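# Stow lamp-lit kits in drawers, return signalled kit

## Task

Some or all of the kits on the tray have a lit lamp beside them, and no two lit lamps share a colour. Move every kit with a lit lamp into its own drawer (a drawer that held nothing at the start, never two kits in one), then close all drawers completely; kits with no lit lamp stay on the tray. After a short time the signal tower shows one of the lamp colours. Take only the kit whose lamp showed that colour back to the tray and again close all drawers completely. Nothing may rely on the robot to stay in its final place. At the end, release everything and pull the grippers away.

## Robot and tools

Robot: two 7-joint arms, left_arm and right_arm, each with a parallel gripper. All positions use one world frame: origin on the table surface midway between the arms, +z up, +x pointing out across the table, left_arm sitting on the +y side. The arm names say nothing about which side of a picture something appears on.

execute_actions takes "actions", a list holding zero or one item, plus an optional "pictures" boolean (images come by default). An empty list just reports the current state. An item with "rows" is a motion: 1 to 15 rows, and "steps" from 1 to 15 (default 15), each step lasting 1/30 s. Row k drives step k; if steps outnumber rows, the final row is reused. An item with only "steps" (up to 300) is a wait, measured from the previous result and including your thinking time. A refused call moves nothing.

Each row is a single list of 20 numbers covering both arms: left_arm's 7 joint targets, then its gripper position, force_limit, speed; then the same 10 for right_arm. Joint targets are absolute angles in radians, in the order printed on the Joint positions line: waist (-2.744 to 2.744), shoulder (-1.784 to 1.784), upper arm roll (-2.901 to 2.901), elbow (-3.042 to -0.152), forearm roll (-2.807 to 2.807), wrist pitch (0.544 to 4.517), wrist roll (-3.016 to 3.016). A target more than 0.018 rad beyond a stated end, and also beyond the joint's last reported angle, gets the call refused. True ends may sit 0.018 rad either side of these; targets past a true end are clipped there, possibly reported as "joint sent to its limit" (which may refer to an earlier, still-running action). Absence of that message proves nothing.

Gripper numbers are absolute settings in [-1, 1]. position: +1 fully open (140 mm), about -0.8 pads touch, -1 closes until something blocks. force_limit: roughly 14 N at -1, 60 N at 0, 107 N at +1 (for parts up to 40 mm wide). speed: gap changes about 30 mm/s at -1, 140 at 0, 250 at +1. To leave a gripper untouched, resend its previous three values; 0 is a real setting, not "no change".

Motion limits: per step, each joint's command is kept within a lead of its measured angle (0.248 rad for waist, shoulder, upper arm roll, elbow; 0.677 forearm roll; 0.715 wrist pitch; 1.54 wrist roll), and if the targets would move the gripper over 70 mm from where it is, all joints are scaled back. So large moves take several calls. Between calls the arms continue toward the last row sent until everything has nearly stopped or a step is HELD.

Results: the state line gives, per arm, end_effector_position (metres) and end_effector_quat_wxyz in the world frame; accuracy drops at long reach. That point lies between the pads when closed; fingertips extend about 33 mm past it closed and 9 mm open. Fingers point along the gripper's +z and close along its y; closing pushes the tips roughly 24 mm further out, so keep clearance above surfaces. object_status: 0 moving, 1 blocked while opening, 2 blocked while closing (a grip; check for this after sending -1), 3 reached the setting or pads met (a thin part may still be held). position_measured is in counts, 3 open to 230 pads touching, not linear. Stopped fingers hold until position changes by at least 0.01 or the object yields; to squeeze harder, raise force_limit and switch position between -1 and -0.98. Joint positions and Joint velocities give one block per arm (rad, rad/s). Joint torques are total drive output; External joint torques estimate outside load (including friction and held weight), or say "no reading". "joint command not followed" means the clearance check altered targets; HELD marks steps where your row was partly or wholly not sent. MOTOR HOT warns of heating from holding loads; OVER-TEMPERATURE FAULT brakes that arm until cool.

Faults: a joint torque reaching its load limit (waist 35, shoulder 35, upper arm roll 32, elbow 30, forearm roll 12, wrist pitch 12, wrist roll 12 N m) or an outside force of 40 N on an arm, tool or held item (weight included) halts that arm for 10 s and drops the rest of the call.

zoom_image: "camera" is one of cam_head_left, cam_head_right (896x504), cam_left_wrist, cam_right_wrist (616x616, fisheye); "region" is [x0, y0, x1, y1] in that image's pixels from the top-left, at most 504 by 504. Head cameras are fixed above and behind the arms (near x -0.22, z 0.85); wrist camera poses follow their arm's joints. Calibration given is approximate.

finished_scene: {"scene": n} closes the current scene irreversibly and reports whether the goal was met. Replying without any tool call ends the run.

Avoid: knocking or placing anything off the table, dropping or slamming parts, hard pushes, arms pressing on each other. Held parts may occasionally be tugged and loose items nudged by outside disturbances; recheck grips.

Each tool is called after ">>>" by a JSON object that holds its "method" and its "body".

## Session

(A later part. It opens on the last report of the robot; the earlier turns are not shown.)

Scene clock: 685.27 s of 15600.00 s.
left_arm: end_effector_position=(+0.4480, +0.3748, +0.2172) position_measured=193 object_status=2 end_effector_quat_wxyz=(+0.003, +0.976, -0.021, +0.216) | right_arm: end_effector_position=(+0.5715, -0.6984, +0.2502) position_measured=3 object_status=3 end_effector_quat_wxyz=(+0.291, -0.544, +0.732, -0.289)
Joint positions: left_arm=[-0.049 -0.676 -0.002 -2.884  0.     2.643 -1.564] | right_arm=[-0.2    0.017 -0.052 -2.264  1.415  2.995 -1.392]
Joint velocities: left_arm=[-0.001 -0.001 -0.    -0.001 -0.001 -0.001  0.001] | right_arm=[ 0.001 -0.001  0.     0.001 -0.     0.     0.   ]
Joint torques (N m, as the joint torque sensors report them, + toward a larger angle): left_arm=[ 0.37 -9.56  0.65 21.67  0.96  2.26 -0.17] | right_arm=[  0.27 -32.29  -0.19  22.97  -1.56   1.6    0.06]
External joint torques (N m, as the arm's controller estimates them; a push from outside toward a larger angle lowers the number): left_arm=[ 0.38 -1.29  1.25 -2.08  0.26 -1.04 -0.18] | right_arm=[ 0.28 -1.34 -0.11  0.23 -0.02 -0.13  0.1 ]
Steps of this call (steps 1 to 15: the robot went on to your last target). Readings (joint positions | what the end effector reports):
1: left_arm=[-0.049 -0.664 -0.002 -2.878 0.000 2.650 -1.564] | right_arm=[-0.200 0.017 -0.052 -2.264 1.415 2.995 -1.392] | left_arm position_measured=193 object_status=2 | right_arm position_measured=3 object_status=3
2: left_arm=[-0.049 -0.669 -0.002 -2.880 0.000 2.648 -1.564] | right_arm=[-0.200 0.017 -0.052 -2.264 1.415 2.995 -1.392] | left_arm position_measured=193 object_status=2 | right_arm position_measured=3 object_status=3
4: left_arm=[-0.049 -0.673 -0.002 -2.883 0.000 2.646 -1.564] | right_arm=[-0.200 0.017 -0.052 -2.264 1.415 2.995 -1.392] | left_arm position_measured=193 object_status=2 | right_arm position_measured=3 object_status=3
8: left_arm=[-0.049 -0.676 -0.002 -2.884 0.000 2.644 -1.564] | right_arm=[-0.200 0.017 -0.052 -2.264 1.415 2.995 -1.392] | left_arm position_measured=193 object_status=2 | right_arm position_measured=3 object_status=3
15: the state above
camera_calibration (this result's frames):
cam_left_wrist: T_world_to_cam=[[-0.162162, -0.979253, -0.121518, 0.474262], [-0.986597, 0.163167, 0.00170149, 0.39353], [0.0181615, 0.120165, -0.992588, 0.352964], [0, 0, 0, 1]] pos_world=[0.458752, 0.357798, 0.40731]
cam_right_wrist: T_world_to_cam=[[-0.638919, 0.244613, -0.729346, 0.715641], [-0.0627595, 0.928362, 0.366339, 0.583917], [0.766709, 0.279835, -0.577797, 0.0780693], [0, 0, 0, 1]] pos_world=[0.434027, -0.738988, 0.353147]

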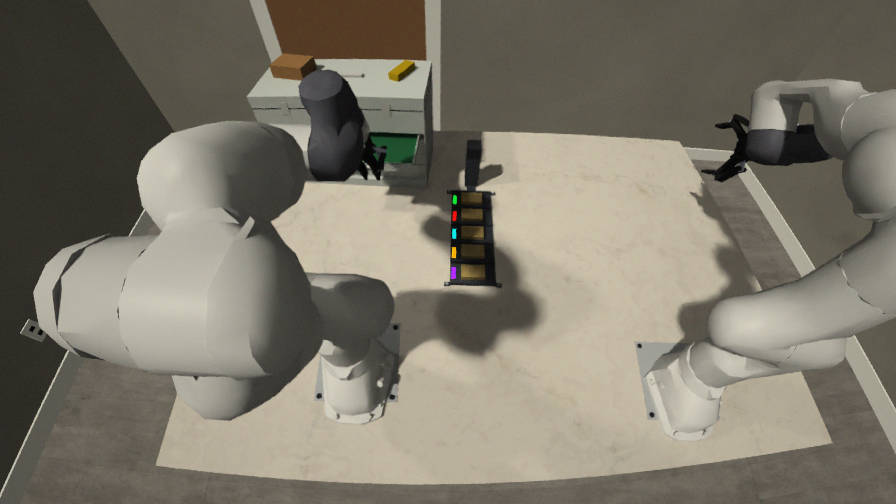

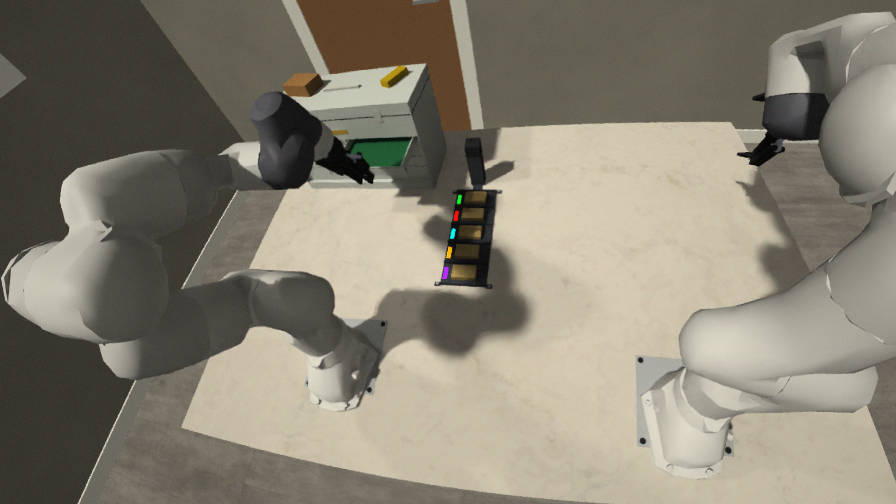

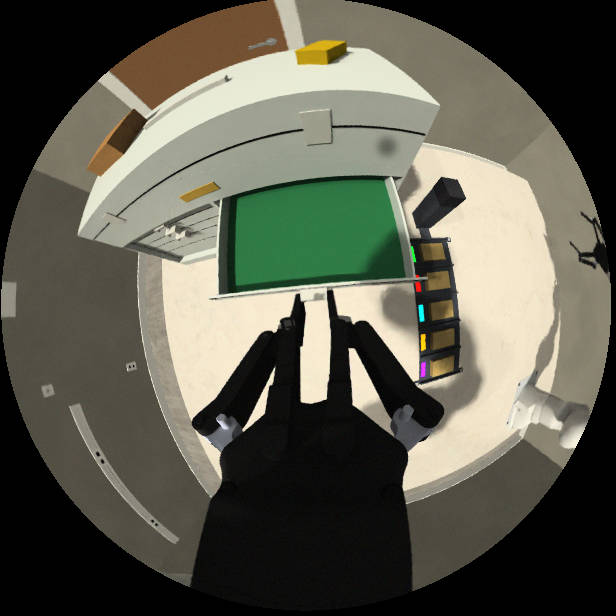

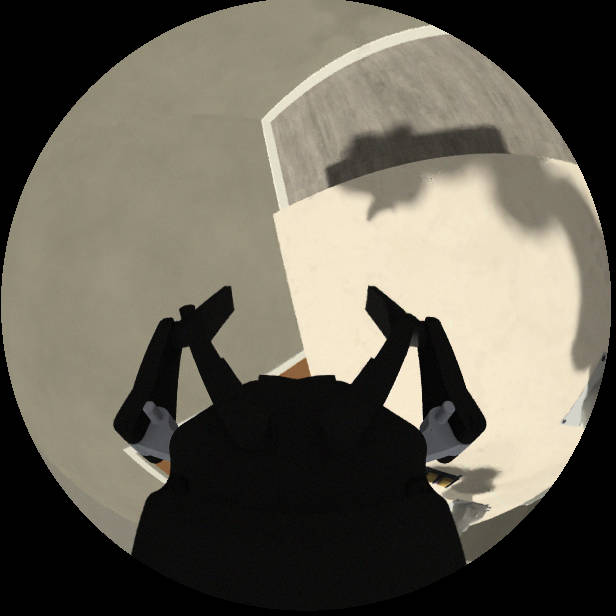

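>>> {"method": "execute_actions", "body": {"actions": [{"rows":[[-0.049,-0.676,0,-2.884,0,2.643,-1.571,0.2,0,0,-0.2,0.017,-0.05,-2.264,1.415,2.995,-1.392,1,0,0],[-0.049,-0.676,0,-2.884,0,2.643,-1.571,0.2,0,0,-0.2,0.017,-0.05,-2.264,1.415,2.995,-1.392,1,0,0],[-0.049,-0.676,0,-2.884,0,2.643,-1.571,0.2,0,0,-0.2,0.017,-0.05,-2.264,1.415,2.995,-1.392,1,0,0],[-0.049,-0.676,0,-2.884,0,2.643,-1.571,0.2,0,0,-0.2,0.017,-0.05,-2.264,1.415,2.995,-1.392,1,0,0],[-0.049,-0.676,0,-2.884,0,2.643,-1.571,0.2,0,0,-0.2,0.017,-0.05,-2.264,1.415,2.995,-1.392,1,0,0],[-0.049,-0.676,0,-2.884,0,2.3,-1.571,0.2,0,0,-0.2,0.017,-0.05,-2.264,1.415,2.995,-1.392,1,0,0]],"steps":15}], "pictures": false}}

>>> {"method": "execute_actions", "body": {"actions": [{"rows":[[-0.6,-0.676,0,-2.884,0,2.2,0,0.2,0,0,-0.2,0.017,-0.05,-2.264,1.415,2.995,-1.392,1,0,0]],"steps":15}], "pictures": false}}

>>> {"method": "execute_actions", "body": {"actions": [{"rows":[[-0.902,-0.434,0,-2.621,0,2.185,0.669,0.2,0,0,-0.2,0.017,-0.05,-2.264,1.415,2.995,-1.392,1,0,0]],"steps":15}], "pictures": false}}

>>> {"method": "execute_actions", "body": {"actions": [{"steps":45}]}}

Scene clock: 726.13 s of 15600.00 s.
left_arm: end_effector_position=(+0.3705, +0.3777, +0.1684) position_measured=104 object_status=0 end_effector_quat_wxyz=(+0.001, +0.997, -0.021, +0.078) | right_arm: end_effector_position=(+0.5715, -0.6984, +0.2502) position_measured=3 object_status=3 end_effector_quat_wxyz=(+0.291, -0.544, +0.732, -0.289)
Joint positions: left_arm=[-0.049 -0.677 -0.002 -2.884  0.     2.363 -1.564] | right_arm=[-0.2    0.017 -0.052 -2.264  1.415  2.995 -1.392]
Joint velocities: left_arm=[-0.002  0.001 -0.001  0.001  0.    -0.359 -0.001] | right_arm=[ 0.    -0.    -0.001 -0.001  0.001 -0.001 -0.   ]
Joint torques (N m, as the joint torque sensors report them, + toward a larger angle): left_arm=[-0.48 -7.11  0.89 22.67  0.79  2.43 -0.24] | right_arm=[  0.29 -32.89   0.17  22.92  -1.57   1.63   0.02]
External joint torques (N m, as the arm's controller estimates them; a push from outside toward a larger angle lowers the number): left_arm=[-0.44  0.96  1.53 -1.22  0.08 -0.61 -0.24] | right_arm=[ 0.36 -1.95  0.29  0.24 -0.03 -0.1   0.06]
Steps of this call (steps 1 to 15: the robot went on to your last target; steps 16 to 90: nothing new was sent; then 37.37 s passed at rest; steps 91 to 105: all 15 steps of this action). Readings (joint positions | what the end effector reports):
91: left_arm=[-0.049 -0.676 -0.002 -2.884 0.000 2.643 -1.564] | right_arm=[-0.200 0.017 -0.052 -2.264 1.415 2.995 -1.392] | left_arm position_measured=193 object_status=0 | right_arm position_measured=3 object_status=3
92: left_arm=[-0.049 -0.676 -0.002 -2.884 0.000 2.643 -1.564] | right_arm=[-0.200 0.017 -0.052 -2.264 1.415 2.995 -1.392] | left_arm position_measured=191 object_status=0 | right_arm position_measured=3 object_status=3
94: left_arm=[-0.049 -0.676 -0.002 -2.884 0.000 2.643 -1.564] | right_arm=[-0.200 0.017 -0.052 -2.264 1.415 2.995 -1.392] | left_arm position_measured=171 object_status=0 | right_arm position_measured=3 object_status=3
98: left_arm=[-0.049 -0.677 -0.002 -2.882 0.000 2.537 -1.564] | right_arm=[-0.200 0.017 -0.052 -2.264 1.415 2.995 -1.392] | left_arm position_measured=141 object_status=0 | right_arm position_measured=3 object_status=3
105: the state above

Scene clock: 726.63 s of 15600.00 s.
left_arm: end_effector_position=(+0.2734, +0.2175, +0.1517) position_measured=104 object_status=3 end_effector_quat_wxyz=(+0.002, -0.627, +0.779, -0.004) | right_arm: end_effector_position=(+0.5715, -0.6984, +0.2502) position_measured=3 object_status=3 end_effector_quat_wxyz=(+0.291, -0.544, +0.732, -0.289)
Joint positions: left_arm=[-0.594 -0.677 -0.004 -2.883 -0.     2.216 -0.368] | right_arm=[-0.2    0.017 -0.052 -2.264  1.415  2.995 -1.392]
Joint velocities: left_arm=[-0.045 -0.     0.004  0.    -0.001 -0.071  1.194] | right_arm=[-0.    -0.    -0.    -0.001  0.    -0.    -0.   ]
Joint torques (N m, as the joint torque sensors report them, + toward a larger angle): left_arm=[-1.25 -5.92  1.79 21.84  0.9   1.94  0.74] | right_arm=[  0.55 -32.92  -0.24  23.08  -1.53   1.6    0.02]
External joint torques (N m, as the arm's controller estimates them; a push from outside toward a larger angle lowers the number): left_arm=[-1.67  1.64  2.03 -1.29  0.25 -0.63  0.76] | right_arm=[ 0.56 -1.97 -0.16  0.4   0.01 -0.13  0.06]
Steps of this call (steps 1 to 15: all 15 steps of this action). Readings (joint positions | what the end effector reports):
1: left_arm=[-0.087 -0.677 0.008 -2.884 -0.000 2.344 -1.461] | right_arm=[-0.200 0.017 -0.052 -2.264 1.415 2.995 -1.392] | left_arm position_measured=104 object_status=0 | right_arm position_measured=3 object_status=3
2: left_arm=[-0.142 -0.677 0.007 -2.884 -0.000 2.326 -1.353] | right_arm=[-0.200 0.017 -0.052 -2.264 1.415 2.995 -1.392] | left_arm position_measured=104 object_status=0 | right_arm position_measured=3 object_status=3
4: left_arm=[-0.261 -0.677 0.005 -2.884 -0.000 2.296 -1.151] | right_arm=[-0.200 0.017 -0.052 -2.264 1.415 2.995 -1.392] | left_arm position_measured=104 object_status=3 | right_arm position_measured=3 object_status=3
8: left_arm=[-0.505 -0.677 -0.000 -2.883 -0.000 2.251 -0.784] | right_arm=[-0.200 0.017 -0.052 -2.264 1.415 2.995 -1.392] | left_arm position_measured=104 object_status=3 | right_arm position_measured=3 object_status=3
15: the state above

Scene clock: 727.13 s of 15600.00 s.
left_arm: end_effector_position=(+0.2575, +0.0868, +0.1817) position_measured=104 object_status=3 end_effector_quat_wxyz=(+0.002, -0.125, +0.992, -0.002) | right_arm: end_effector_position=(+0.5715, -0.6984, +0.2502) position_measured=3 object_status=3 end_effector_quat_wxyz=(+0.291, -0.544, +0.732, -0.289)
Joint positions: left_arm=[-0.899 -0.437 -0.003 -2.623 -0.     2.192  0.432] | right_arm=[-0.2    0.017 -0.052 -2.264  1.415  2.995 -1.392]
Joint velocities: left_arm=[-0.005  0.007  0.005  0.008 -0.002 -0.016  0.761] | right_arm=[-0.     0.     0.001  0.002 -0.     0.001  0.002]
Joint torques (N m, as the joint torque sensors report them, + toward a larger angle): left_arm=[ -2.3  -13.51   2.18  24.47   1.02   1.91   0.51] | right_arm=[ -0.25 -32.59  -0.26  23.34  -1.53   1.61  -0.01]
External joint torques (N m, as the arm's controller estimates them; a push from outside toward a larger angle lowers the number): left_arm=[-2.4   2.13  2.42  1.42  0.38 -0.56  0.52] | right_arm=[-0.27 -1.56 -0.21  0.57  0.01 -0.12  0.03]
Steps of this call (steps 1 to 15: all 15 steps of this action). Readings (joint positions | what the end effector reports):
1: left_arm=[-0.628 -0.643 0.005 -2.850 -0.000 2.208 -0.303] | right_arm=[-0.200 0.017 -0.052 -2.264 1.415 2.995 -1.392] | left_arm position_measured=104 object_status=3 | right_arm position_measured=3 object_status=3
2: left_arm=[-0.675 -0.598 0.006 -2.804 -0.000 2.206 -0.242] | right_arm=[-0.200 0.017 -0.052 -2.264 1.415 2.995 -1.392] | left_arm position_measured=104 object_status=3 | right_arm position_measured=3 object_status=3
4: left_arm=[-0.772 -0.525 0.006 -2.722 -0.000 2.203 -0.104] | right_arm=[-0.200 0.017 -0.052 -2.264 1.415 2.995 -1.392] | left_arm position_measured=104 object_status=3 | right_arm position_measured=3 object_status=3
8: left_arm=[-0.882 -0.451 -0.004 -2.637 -0.000 2.199 0.168] | right_arm=[-0.200 0.017 -0.052 -2.264 1.415 2.995 -1.392] | left_arm position_measured=104 object_status=3 | right_arm position_measured=3 object_status=3
15: the state above

Scene clock: 728.63 s of 15600.00 s.
left_arm: end_effector_position=(+0.2571, +0.0872, +0.1816) position_measured=104 object_status=3 end_effector_quat_wxyz=(+0.001, -0.012, +1.000, -0.001) | right_arm: end_effector_position=(+0.5715, -0.6984, +0.2502) position_measured=3 object_status=3 end_effector_quat_wxyz=(+0.291, -0.544, +0.732, -0.289)
Joint positions: left_arm=[-0.899 -0.436 -0.003 -2.622 -0.     2.189  0.661] | right_arm=[-0.2    0.017 -0.052 -2.264  1.415  2.995 -1.392]
Joint velocities: left_arm=[0.    0.    0.001 0.001 0.001 0.    0.006] | right_arm=[-0.001  0.     0.001  0.001  0.     0.     0.001]
Joint torques (N m, as the joint torque sensors report them, + toward a larger angle): left_arm=[ -2.22 -13.96   1.57  24.15   1.     2.     0.43] | right_arm=[ -0.05 -32.56  -0.63  23.1   -1.52   1.62  -0.01]
External joint torques (N m, as the arm's controller estimates them; a push from outside toward a larger angle lowers the number): left_arm=[-2.28  1.78  1.85  0.96  0.35 -0.48  0.43] | right_arm=[-0.03 -1.58 -0.55  0.38  0.01 -0.11  0.04]
Steps of this call (steps 1 to 45: the robot went on to your last target). Readings (joint positions | what the end effector reports):
1: left_arm=[-0.899 -0.436 -0.003 -2.623 -0.000 2.191 0.456] | right_arm=[-0.200 0.017 -0.052 -2.264 1.415 2.995 -1.392] | left_arm position_measured=104 object_status=3 | right_arm position_measured=3 object_status=3
2: left_arm=[-0.899 -0.436 -0.003 -2.623 -0.000 2.191 0.478] | right_arm=[-0.200 0.017 -0.052 -2.264 1.415 2.995 -1.392] | left_arm position_measured=104 object_status=3 | right_arm position_measured=3 object_status=3
4: left_arm=[-0.899 -0.436 -0.003 -2.623 -0.000 2.190 0.514] | right_arm=[-0.200 0.017 -0.052 -2.264 1.415 2.995 -1.392] | left_arm position_measured=104 object_status=3 | right_arm position_measured=3 object_status=3
8: left_arm=[-0.899 -0.436 -0.003 -2.623 -0.000 2.190 0.567] | right_arm=[-0.200 0.017 -0.052 -2.264 1.415 2.995 -1.392] | left_arm position_measured=104 object_status=3 | right_arm position_measured=3 object_status=3
45: the state above
All arms were judged still, so your last target was given up. Only a new action makes them travel on or press farther. Fingers that are still opening or closing keep moving.
camera_calibration (this result's frames):
cam_left_wrist: T_world_to_cam=[[0.136182, 0.989032, -0.0571771, -0.102713], [0.901307, -0.0997333, 0.421544, -0.286485], [0.411218, -0.108941, -0.905004, 0.258706], [0, 0, 0, 1]] pos_world=[0.165814, 0.101198, 0.349023]
cam_right_wrist: T_world_to_cam=[[-0.638919, 0.244613, -0.729346, 0.715641], [-0.0627596, 0.928362, 0.366339, 0.583917], [0.766709, 0.279835, -0.577797, 0.0780693], [0, 0, 0, 1]] pos_world=[0.434027, -0.738988, 0.353147]

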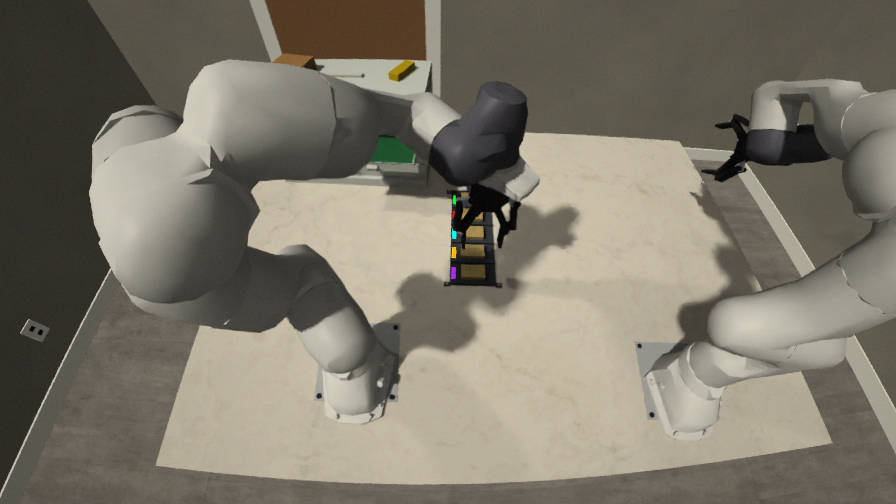

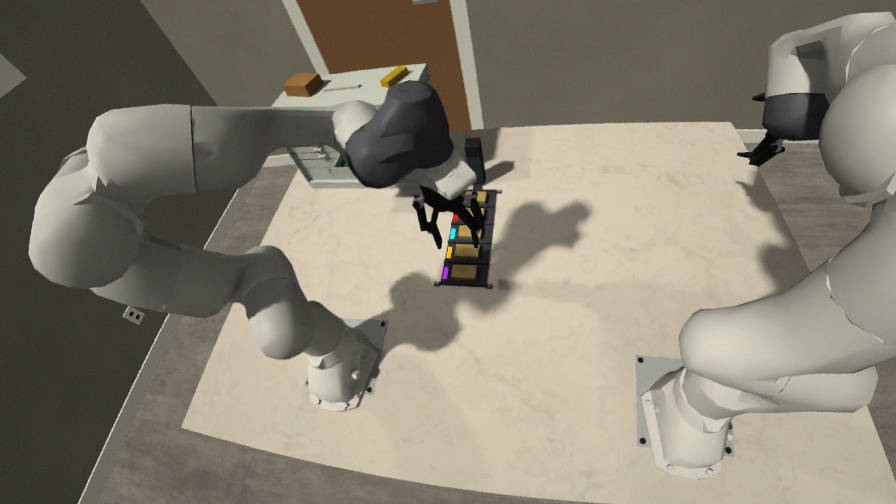

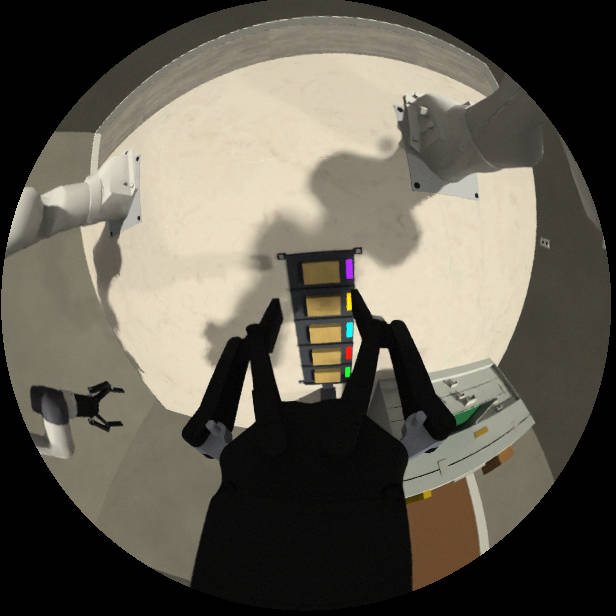

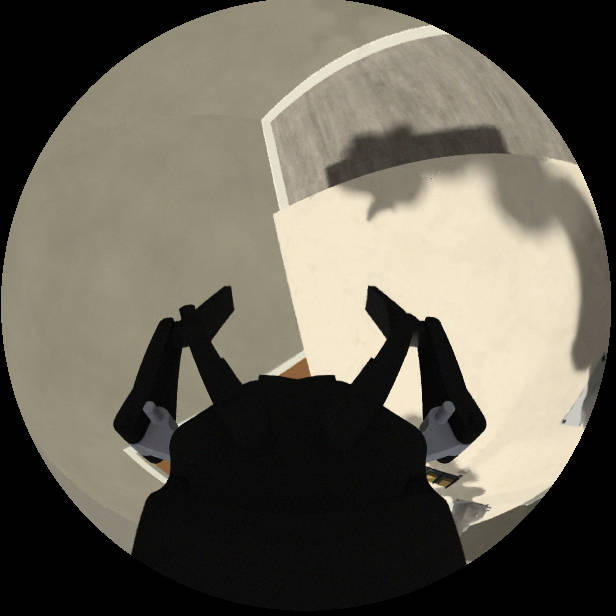

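>>> {"method": "zoom_image", "body": {"camera": "cam_left_wrist", "region": [240, 230, 400, 400]}}

Region (240, 230, 400, 400) of cam_left_wrist's 616x616 image, scaled by 2.965, with more detail than that image has; it fills the left 474 columns of this view, and the rest is white.

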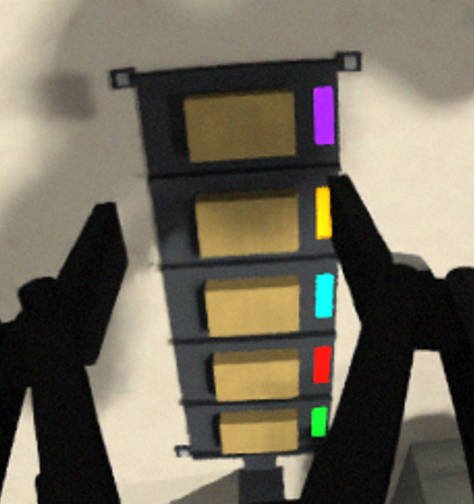

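>>> {"method": "execute_actions", "body": {"actions": [{"rows":[[-0.876,-0.40,0,-2.65,0,2.3,0.769,0.35,0,0,-0.2,0.017,-0.05,-2.264,1.415,2.995,-1.392,1,0,0],[-0.876,-0.37,0,-2.67,0,2.36,0.769,0.35,0,0,-0.2,0.017,-0.05,-2.264,1.415,2.995,-1.392,1,0,0],[-0.876,-0.34,0,-2.69,0,2.42,0.769,0.35,0,0,-0.2,0.017,-0.05,-2.264,1.415,2.995,-1.392,1,0,0],[-0.876,-0.31,0,-2.71,0,2.47,0.769,0.35,0,0,-0.2,0.017,-0.05,-2.264,1.415,2.995,-1.392,1,0,0],[-0.876,-0.28,0,-2.73,0,2.51,0.769,0.35,0,0,-0.2,0.017,-0.05,-2.264,1.415,2.995,-1.392,1,0,0],[-0.876,-0.255,0,-2.75,0,2.548,0.769,0.35,0,0,-0.2,0.017,-0.05,-2.264,1.415,2.995,-1.392,1,0,0],[-0.876,-0.229,0,-2.775,0,2.548,0.769,0.35,0,0,-0.2,0.017,-0.05,-2.264,1.415,2.995,-1.392,1,0,0]],"steps":15}], "pictures": false}}

>>> {"method": "execute_actions", "body": {"actions": [{"steps":30}]}}

>>> {"method": "zoom_image", "body": {"camera": "cam_left_wrist", "region": [220, 220, 420, 400]}}

Scene clock: 766.27 s of 15600.00 s.
left_arm: end_effector_position=(+0.2493, +0.1090, +0.0665) position_measured=85 object_status=3 end_effector_quat_wxyz=(-0.011, +0.019, +1.000, +0.012) | right_arm: end_effector_position=(+0.5715, -0.6984, +0.2502) position_measured=3 object_status=3 end_effector_quat_wxyz=(+0.291, -0.544, +0.732, -0.289)
Joint positions: left_arm=[-0.879 -0.229 -0.002 -2.776 -0.     2.514  0.743] | right_arm=[-0.2    0.017 -0.052 -2.264  1.415  2.995 -1.392]
Joint velocities: left_arm=[-0.001 -0.     0.001  0.    -0.001  0.185  0.064] | right_arm=[ 0.001 -0.001  0.    -0.    -0.001 -0.     0.001]
Joint torques (N m, as the joint torque sensors report them, + toward a larger angle): left_arm=[  0.9  -18.53   1.28  19.15   0.73   2.99   0.34] | right_arm=[  0.3  -32.64  -0.25  23.05  -1.58   1.67   0.03]
External joint torques (N m, as the arm's controller estimates them; a push from outside toward a larger angle lowers the number): left_arm=[0.91 0.21 1.48 0.28 0.3  0.7  0.34] | right_arm=[ 0.34 -1.65 -0.14  0.35 -0.04 -0.07  0.07]
Steps of this call (steps 1 to 90: nothing new was sent; then 34.13 s passed at rest; steps 91 to 105: all 15 steps of this action). Readings (joint positions | what the end effector reports):
91: left_arm=[-0.895 -0.431 -0.003 -2.626 -0.000 2.207 0.672] | right_arm=[-0.200 0.017 -0.052 -2.264 1.415 2.995 -1.392] | left_arm position_measured=104 object_status=0 | right_arm position_measured=3 object_status=3
92: left_arm=[-0.890 -0.418 -0.003 -2.635 -0.000 2.235 0.681] | right_arm=[-0.200 0.017 -0.052 -2.264 1.415 2.995 -1.392] | left_arm position_measured=97 object_status=0 | right_arm position_measured=3 object_status=3
94: left_arm=[-0.883 -0.374 -0.002 -2.664 -0.000 2.304 0.697] | right_arm=[-0.200 0.017 -0.052 -2.264 1.415 2.995 -1.392] | left_arm position_measured=86 object_status=0 | right_arm position_measured=3 object_status=3
98: left_arm=[-0.879 -0.265 -0.002 -2.744 -0.000 2.431 0.720] | right_arm=[-0.200 0.017 -0.052 -2.264 1.415 2.995 -1.392] | left_arm position_measured=85 object_status=0 | right_arm position_measured=3 object_status=3
105: the state above

Scene clock: 767.27 s of 15600.00 s.
left_arm: end_effector_position=(+0.2555, +0.1017, +0.0690) position_measured=85 object_status=3 end_effector_quat_wxyz=(-0.001, +0.028, +1.000, +0.001) | right_arm: end_effector_position=(+0.5715, -0.6984, +0.2502) position_measured=3 object_status=3 end_effector_quat_wxyz=(+0.291, -0.544, +0.732, -0.289)
Joint positions: left_arm=[-0.879 -0.229 -0.002 -2.776 -0.     2.544  0.762] | right_arm=[-0.2    0.017 -0.052 -2.264  1.415  2.995 -1.392]
Joint velocities: left_arm=[ 0.001 -0.     0.001  0.003 -0.     0.001  0.002] | right_arm=[-0.     0.001 -0.     0.001 -0.002 -0.001 -0.001]
Joint torques (N m, as the joint torque sensors report them, + toward a larger angle): left_arm=[  1.74 -17.89   1.8   19.17   0.83   3.17   0.38] | right_arm=[  0.3  -32.64  -0.06  22.95  -1.49   1.68   0.01]
External joint torques (N m, as the arm's controller estimates them; a push from outside toward a larger angle lowers the number): left_arm=[ 1.72  1.04  1.97 -0.07  0.39  0.71  0.38] | right_arm=[ 0.3  -1.67  0.    0.22  0.05 -0.05  0.06]
Steps of this call (steps 1 to 30: the robot went on to your last target). Readings (joint positions | what the end effector reports):
1: left_arm=[-0.879 -0.229 -0.002 -2.776 -0.000 2.519 0.745] | right_arm=[-0.200 0.017 -0.052 -2.264 1.415 2.995 -1.392] | left_arm position_measured=85 object_status=3 | right_arm position_measured=3 object_status=3
2: left_arm=[-0.879 -0.229 -0.002 -2.776 -0.000 2.524 0.747] | right_arm=[-0.200 0.017 -0.052 -2.264 1.415 2.995 -1.392] | left_arm position_measured=85 object_status=3 | right_arm position_measured=3 object_status=3
4: left_arm=[-0.879 -0.229 -0.002 -2.776 -0.000 2.530 0.750] | right_arm=[-0.200 0.017 -0.052 -2.264 1.415 2.995 -1.392] | left_arm position_measured=85 object_status=3 | right_arm position_measured=3 object_status=3
8: left_arm=[-0.879 -0.229 -0.002 -2.776 -0.000 2.538 0.754] | right_arm=[-0.200 0.017 -0.052 -2.264 1.415 2.995 -1.392] | left_arm position_measured=85 object_status=3 | right_arm position_measured=3 object_status=3
30: the state above
All arms were judged still, so your last target was given up. Only a new action makes them travel on or press farther. Fingers that are still opening or closing keep moving.
camera_calibration (this result's frames):
cam_left_wrist: T_world_to_cam=[[0.214572, 0.97521, -0.0540773, -0.142048], [0.892072, -0.173133, 0.417411, -0.226022], [0.397701, -0.137806, -0.907107, 0.165548], [0, 0, 0, 1]] pos_world=[0.166269, 0.122208, 0.236832]
cam_right_wrist: T_world_to_cam=[[-0.638919, 0.244613, -0.729346, 0.715641], [-0.0627596, 0.928363, 0.366339, 0.583917], [0.766709, 0.279835, -0.577797, 0.0780693], [0, 0, 0, 1]] pos_world=[0.434027, -0.738988, 0.353147]

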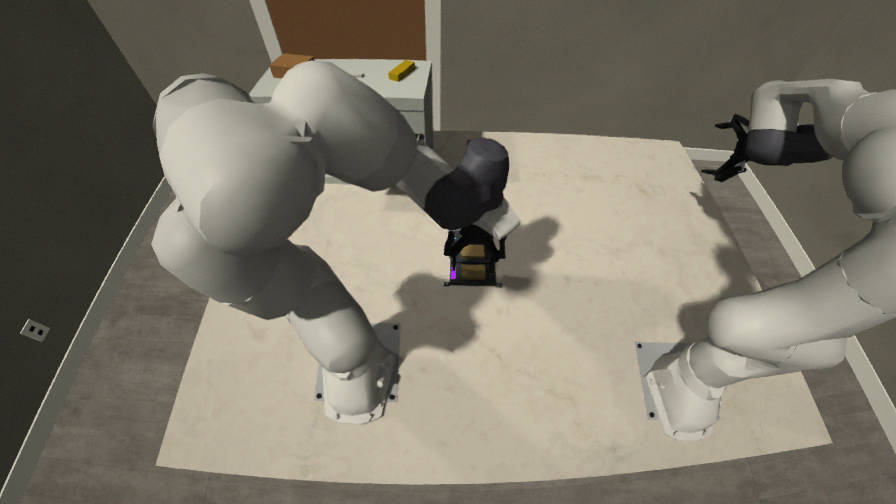

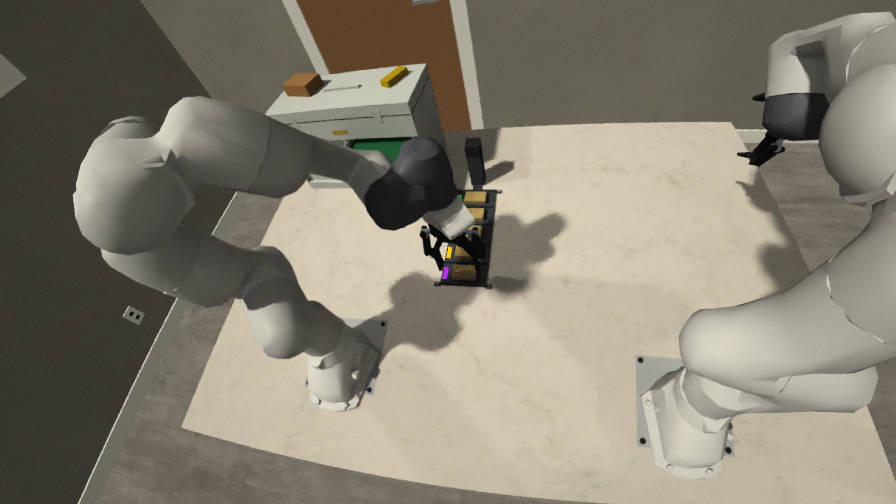

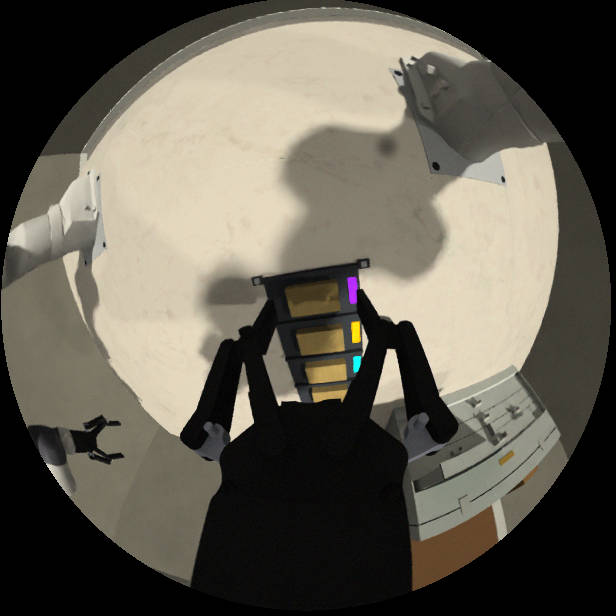

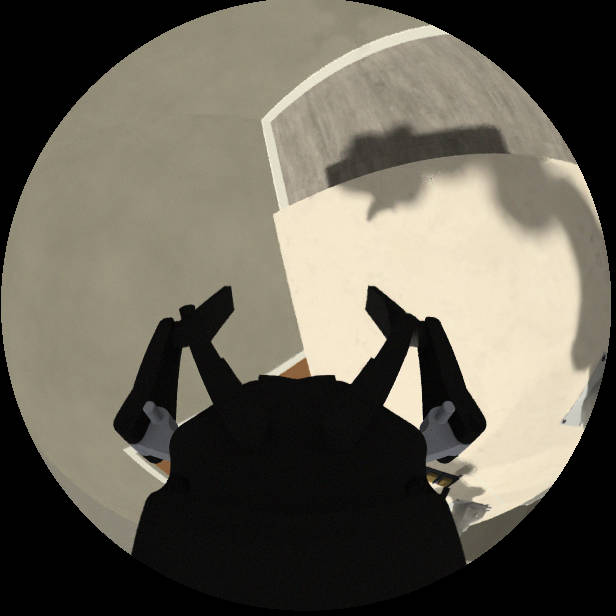

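Region (220, 220, 420, 400) of cam_left_wrist's 616x616 image, scaled by 2.520, with more detail than that image has; it fills the top 454 rows of this view, and the rest is white.

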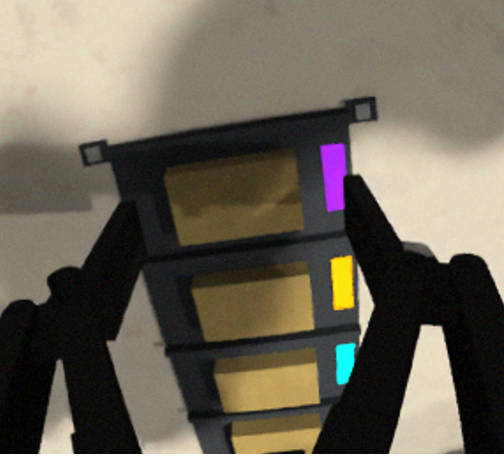

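>>> {"method": "execute_actions", "body": {"actions": [{"rows":[[-0.882,-0.21,0,-2.778,0,2.60,0.765,0.35,0,0,-0.2,0.017,-0.05,-2.264,1.415,2.995,-1.392,1,0,0],[-0.882,-0.195,0,-2.78,0,2.63,0.765,0.35,0,0,-0.2,0.017,-0.05,-2.264,1.415,2.995,-1.392,1,0,0],[-0.882,-0.18,0,-2.782,0,2.65,0.765,0.35,0,0,-0.2,0.017,-0.05,-2.264,1.415,2.995,-1.392,1,0,0],[-0.882,-0.165,0,-2.784,0,2.665,0.765,0.35,0,0,-0.2,0.017,-0.05,-2.264,1.415,2.995,-1.392,1,0,0],[-0.882,-0.15,0,-2.785,0,2.675,0.765,0.35,0,0,-0.2,0.017,-0.05,-2.264,1.415,2.995,-1.392,1,0,0],[-0.882,-0.14,0,-2.786,0,2.675,0.765,0.35,0,0,-0.2,0.017,-0.05,-2.264,1.415,2.995,-1.392,1,0,0],[-0.882,-0.13,0,-2.786,0,2.675,0.765,0.35,0,0,-0.2,0.017,-0.05,-2.264,1.415,2.995,-1.392,1,0,0],[-0.882,-0.122,0,-2.786,0,2.675,0.765,0.35,0,0,-0.2,0.017,-0.05,-2.264,1.415,2.995,-1.392,1,0,0],[-0.882,-0.117,0,-2.786,0,2.675,0.765,0.35,0,0,-0.2,0.017,-0.05,-2.264,1.415,2.995,-1.392,1,0,0]],"steps":15}], "pictures": false}}

>>> {"method": "execute_actions", "body": {"actions": [{"steps":20}], "pictures": false}}

>>> {"method": "execute_actions", "body": {"actions": [{"rows":[[-0.882,-0.117,0,-2.786,0,2.675,0.765,-1,0,-0.5,-0.2,0.017,-0.05,-2.264,1.415,2.995,-1.392,1,0,0]],"steps":15}], "pictures": false}}

>>> {"method": "execute_actions", "body": {"actions": [{"steps":10}]}}

>>> {"method": "zoom_image", "body": {"camera": "cam_left_wrist", "region": [220, 220, 420, 400]}}

Scene clock: 800.47 s of 15600.00 s.
left_arm: end_effector_position=(+0.2557, +0.1014, +0.0338) position_measured=85 object_status=3 end_effector_quat_wxyz=(-0.002, +0.029, +1.000, +0.002) | right_arm: end_effector_position=(+0.5715, -0.6984, +0.2502) position_measured=3 object_status=3 end_effector_quat_wxyz=(+0.291, -0.544, +0.732, -0.289)
Joint positions: left_arm=[-0.879 -0.119 -0.002 -2.786 -0.     2.662  0.762] | right_arm=[-0.2    0.017 -0.052 -2.264  1.415  2.995 -1.392]
Joint velocities: left_arm=[ 0.001  0.004 -0.    -0.001 -0.001  0.056 -0.   ] | right_arm=[-0.     0.001  0.    -0.001  0.    -0.001 -0.001]
Joint torques (N m, as the joint torque sensors report them, + toward a larger angle): left_arm=[ -2.25 -20.46   1.6   16.61   0.64   3.25   0.24] | right_arm=[  0.12 -32.55   0.02  23.43  -1.57   1.6    0.03]
External joint torques (N m, as the arm's controller estimates them; a push from outside toward a larger angle lowers the number): left_arm=[-2.29  0.62  1.67 -0.8   0.28  0.81  0.24] | right_arm=[ 0.16 -1.81  0.12  0.85 -0.05 -0.13  0.08]
Steps of this call (steps 1 to 90: nothing new was sent; then 29.70 s passed at rest; steps 91 to 105: all 15 steps of this action). Readings (joint positions | what the end effector reports):
91: left_arm=[-0.879 -0.226 -0.002 -2.776 -0.000 2.553 0.762] | right_arm=[-0.200 0.017 -0.052 -2.264 1.415 2.995 -1.392] | left_arm position_measured=85 object_status=3 | right_arm position_measured=3 object_status=3
92: left_arm=[-0.879 -0.219 -0.002 -2.776 -0.000 2.566 0.762] | right_arm=[-0.200 0.017 -0.052 -2.264 1.415 2.995 -1.392] | left_arm position_measured=85 object_status=3 | right_arm position_measured=3 object_status=3
94: left_arm=[-0.879 -0.196 -0.002 -2.777 -0.000 2.595 0.762] | right_arm=[-0.200 0.017 -0.052 -2.264 1.415 2.995 -1.392] | left_arm position_measured=85 object_status=3 | right_arm position_measured=3 object_status=3
98: left_arm=[-0.879 -0.145 -0.002 -2.783 -0.000 2.637 0.762] | right_arm=[-0.200 0.017 -0.052 -2.264 1.415 2.995 -1.392] | left_arm position_measured=85 object_status=3 | right_arm position_measured=3 object_status=3
105: the state above

Scene clock: 801.13 s of 15600.00 s.
left_arm: end_effector_position=(+0.2575, +0.0992, +0.0345) position_measured=85 object_status=3 end_effector_quat_wxyz=(+0.001, +0.029, +1.000, -0.001) | right_arm: end_effector_position=(+0.5715, -0.6984, +0.2502) position_measured=3 object_status=3 end_effector_quat_wxyz=(+0.291, -0.544, +0.732, -0.289)
Joint positions: left_arm=[-0.879 -0.119 -0.002 -2.786 -0.     2.671  0.762] | right_arm=[-0.2    0.017 -0.052 -2.264  1.415  2.995 -1.392]
Joint velocities: left_arm=[-0.     0.002  0.    -0.001 -0.001  0.001  0.001] | right_arm=[-0.    -0.    -0.    -0.002  0.     0.    -0.001]
Joint torques (N m, as the joint torque sensors report them, + toward a larger angle): left_arm=[ -1.74 -19.52   0.84  16.54   0.65   3.26   0.18] | right_arm=[  0.24 -32.86  -0.3   22.83  -1.59   1.6    0.02]
External joint torques (N m, as the arm's controller estimates them; a push from outside toward a larger angle lowers the number): left_arm=[-1.75  1.45  0.93 -0.79  0.29  0.8   0.18] | right_arm=[ 0.36 -1.95 -0.12  0.2  -0.07 -0.15  0.06]
Steps of this call (steps 1 to 15: the robot went on to your last target; steps 16 to 20: nothing new was sent). Readings (joint positions | what the end effector reports):
1: left_arm=[-0.879 -0.119 -0.002 -2.786 -0.000 2.663 0.762] | right_arm=[-0.200 0.017 -0.052 -2.264 1.415 2.995 -1.392] | left_arm position_measured=85 object_status=3 | right_arm position_measured=3 object_status=3
2: left_arm=[-0.879 -0.119 -0.002 -2.786 -0.000 2.665 0.762] | right_arm=[-0.200 0.017 -0.052 -2.264 1.415 2.995 -1.392] | left_arm position_measured=85 object_status=3 | right_arm position_measured=3 object_status=3
4: left_arm=[-0.879 -0.119 -0.002 -2.786 -0.000 2.667 0.762] | right_arm=[-0.200 0.017 -0.052 -2.264 1.415 2.995 -1.392] | left_arm position_measured=85 object_status=3 | right_arm position_measured=3 object_status=3
8: left_arm=[-0.879 -0.119 -0.002 -2.786 -0.000 2.669 0.762] | right_arm=[-0.200 0.017 -0.052 -2.264 1.415 2.995 -1.392] | left_arm position_measured=85 object_status=3 | right_arm position_measured=3 object_status=3
20: the state above
All arms were judged still, so your last target was given up. Only a new action makes them travel on or press farther. Fingers that are still opening or closing keep moving.

Scene clock: 801.63 s of 15600.00 s.
left_arm: end_effector_position=(+0.2578, +0.0988, +0.0350) position_measured=133 object_status=0 end_effector_quat_wxyz=(+0.002, +0.029, +1.000, -0.002) | right_arm: end_effector_position=(+0.5715, -0.6984, +0.2502) position_measured=3 object_status=3 end_effector_quat_wxyz=(+0.291, -0.544, +0.732, -0.289)
Joint positions: left_arm=[-0.879 -0.12  -0.002 -2.786 -0.     2.671  0.762] | right_arm=[-0.2    0.017 -0.052 -2.264  1.415  2.995 -1.392]
Joint velocities: left_arm=[-0.001  0.     0.002 -0.001 -0.     0.    -0.001] | right_arm=[ 0.     0.001 -0.001  0.001  0.001 -0.     0.002]
Joint torques (N m, as the joint torque sensors report them, + toward a larger angle): left_arm=[ -2.05 -18.6    1.66  16.95   0.65   3.22   0.3 ] | right_arm=[ -0.03 -32.54  -0.04  23.    -1.59   1.6    0.04]
External joint torques (N m, as the arm's controller estimates them; a push from outside toward a larger angle lowers the number): left_arm=[-2.1   2.33  1.71 -0.37  0.29  0.77  0.3 ] | right_arm=[ 0.01 -1.65  0.06  0.3  -0.06 -0.13  0.08]
Steps of this call (steps 1 to 15: all 15 steps of this action). Readings (joint positions | what the end effector reports):
1: left_arm=[-0.879 -0.119 -0.002 -2.786 -0.000 2.671 0.762] | right_arm=[-0.200 0.017 -0.052 -2.264 1.415 2.995 -1.392] | left_arm position_measured=85 object_status=0 | right_arm position_measured=3 object_status=3
2: left_arm=[-0.879 -0.119 -0.002 -2.786 -0.000 2.671 0.762] | right_arm=[-0.200 0.017 -0.052 -2.264 1.415 2.995 -1.392] | left_arm position_measured=89 object_status=0 | right_arm position_measured=3 object_status=3
4: left_arm=[-0.879 -0.119 -0.002 -2.786 -0.000 2.671 0.762] | right_arm=[-0.200 0.017 -0.052 -2.264 1.415 2.995 -1.392] | left_arm position_measured=98 object_status=0 | right_arm position_measured=3 object_status=3
8: left_arm=[-0.879 -0.119 -0.002 -2.786 -0.000 2.671 0.762] | right_arm=[-0.200 0.017 -0.052 -2.264 1.415 2.995 -1.392] | left_arm position_measured=117 object_status=0 | right_arm position_measured=3 object_status=3
15: the state above

Scene clock: 801.97 s of 15600.00 s.
left_arm: end_effector_position=(+0.2578, +0.0988, +0.0350) position_measured=133 object_status=2 end_effector_quat_wxyz=(+0.002, +0.029, +1.000, -0.002) | right_arm: end_effector_position=(+0.5715, -0.6984, +0.2502) position_measured=3 object_status=3 end_effector_quat_wxyz=(+0.291, -0.544, +0.732, -0.289)
Joint positions: left_arm=[-0.879 -0.12  -0.002 -2.786 -0.     2.671  0.762] | right_arm=[-0.2    0.017 -0.052 -2.264  1.415  2.995 -1.392]
Joint velocities: left_arm=[-0.     0.    -0.001 -0.     0.001  0.    -0.   ] | right_arm=[ 0.002 -0.001 -0.001 -0.001  0.     0.001 -0.001]
Joint torques (N m, as the joint torque sensors report them, + toward a larger angle): left_arm=[ -1.89 -18.75   1.57  16.64   0.68   3.2    0.21] | right_arm=[  0.16 -32.96   0.15  23.13  -1.55   1.59   0.04]
External joint torques (N m, as the arm's controller estimates them; a push from outside toward a larger angle lowers the number): left_arm=[-1.89  2.25  1.67 -0.78  0.32  0.73  0.21] | right_arm=[ 0.13 -1.95  0.18  0.4  -0.01 -0.14  0.08]
Steps of this call (steps 1 to 10: the robot went on to your last target). Readings (joint positions | what the end effector reports):
1: left_arm=[-0.879 -0.120 -0.002 -2.786 -0.000 2.671 0.762] | right_arm=[-0.200 0.017 -0.052 -2.264 1.415 2.995 -1.392] | left_arm position_measured=133 object_status=0 | right_arm position_measured=3 object_status=3
2: left_arm=[-0.879 -0.120 -0.002 -2.786 -0.000 2.671 0.762] | right_arm=[-0.200 0.017 -0.052 -2.264 1.415 2.995 -1.392] | left_arm position_measured=133 object_status=2 | right_arm position_measured=3 object_status=3
4: left_arm=[-0.879 -0.120 -0.002 -2.786 -0.000 2.671 0.762] | right_arm=[-0.200 0.017 -0.052 -2.264 1.415 2.995 -1.392] | left_arm position_measured=133 object_status=2 | right_arm position_measured=3 object_status=3
8: left_arm=[-0.879 -0.120 -0.002 -2.786 -0.000 2.671 0.762] | right_arm=[-0.200 0.017 -0.052 -2.264 1.415 2.995 -1.392] | left_arm position_measured=133 object_status=2 | right_arm position_measured=3 object_status=3
10: the state above
camera_calibration (this result's frames):
cam_left_wrist: T_world_to_cam=[[0.215957, 0.974622, -0.0589435, -0.141654], [0.889783, -0.171582, 0.422902, -0.214105], [0.402056, -0.143776, -0.904257, 0.132786], [0, 0, 0, 1]] pos_world=[0.167711, 0.120414, 0.202269]
cam_right_wrist: T_world_to_cam=[[-0.638919, 0.244613, -0.729346, 0.715641], [-0.0627596, 0.928362, 0.366339, 0.583917], [0.766709, 0.279835, -0.577797, 0.0780693], [0, 0, 0, 1]] pos_world=[0.434027, -0.738988, 0.353147]

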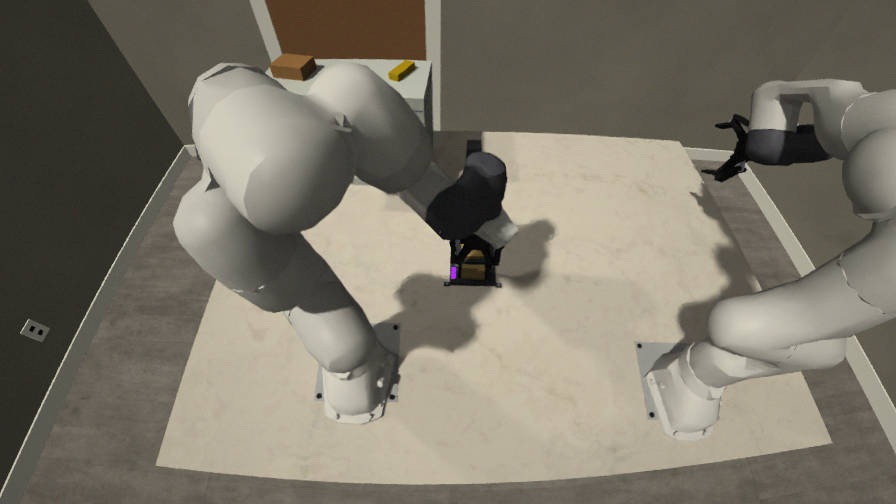

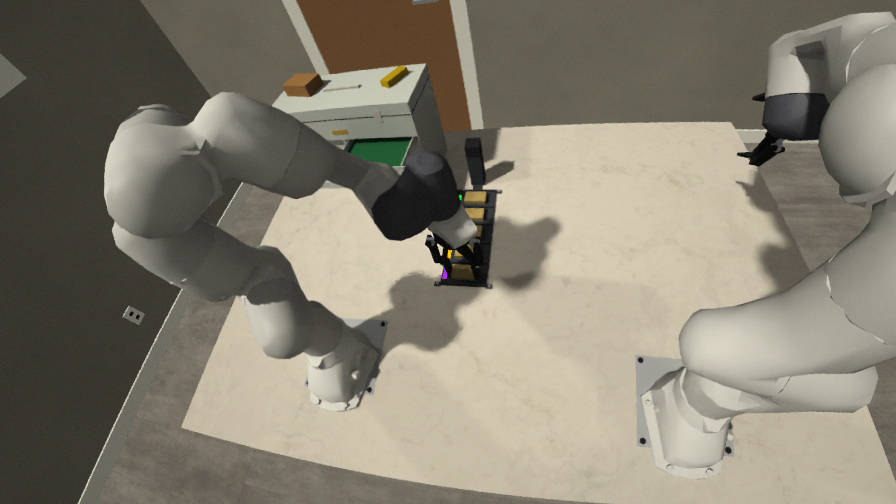

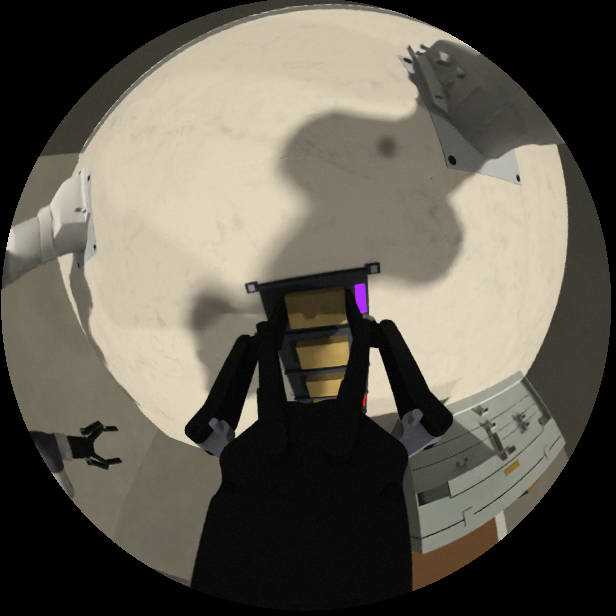

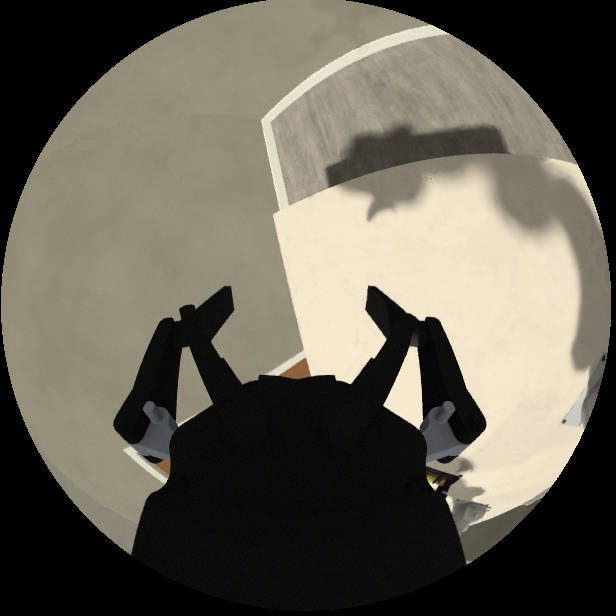

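Region (220, 220, 420, 400) of cam_left_wrist's 616x616 image, scaled by 2.520, with more detail than that image has; it fills the top 454 rows of this view, and the rest is white.

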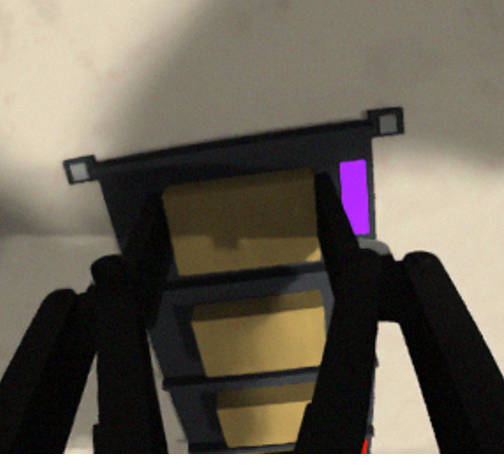

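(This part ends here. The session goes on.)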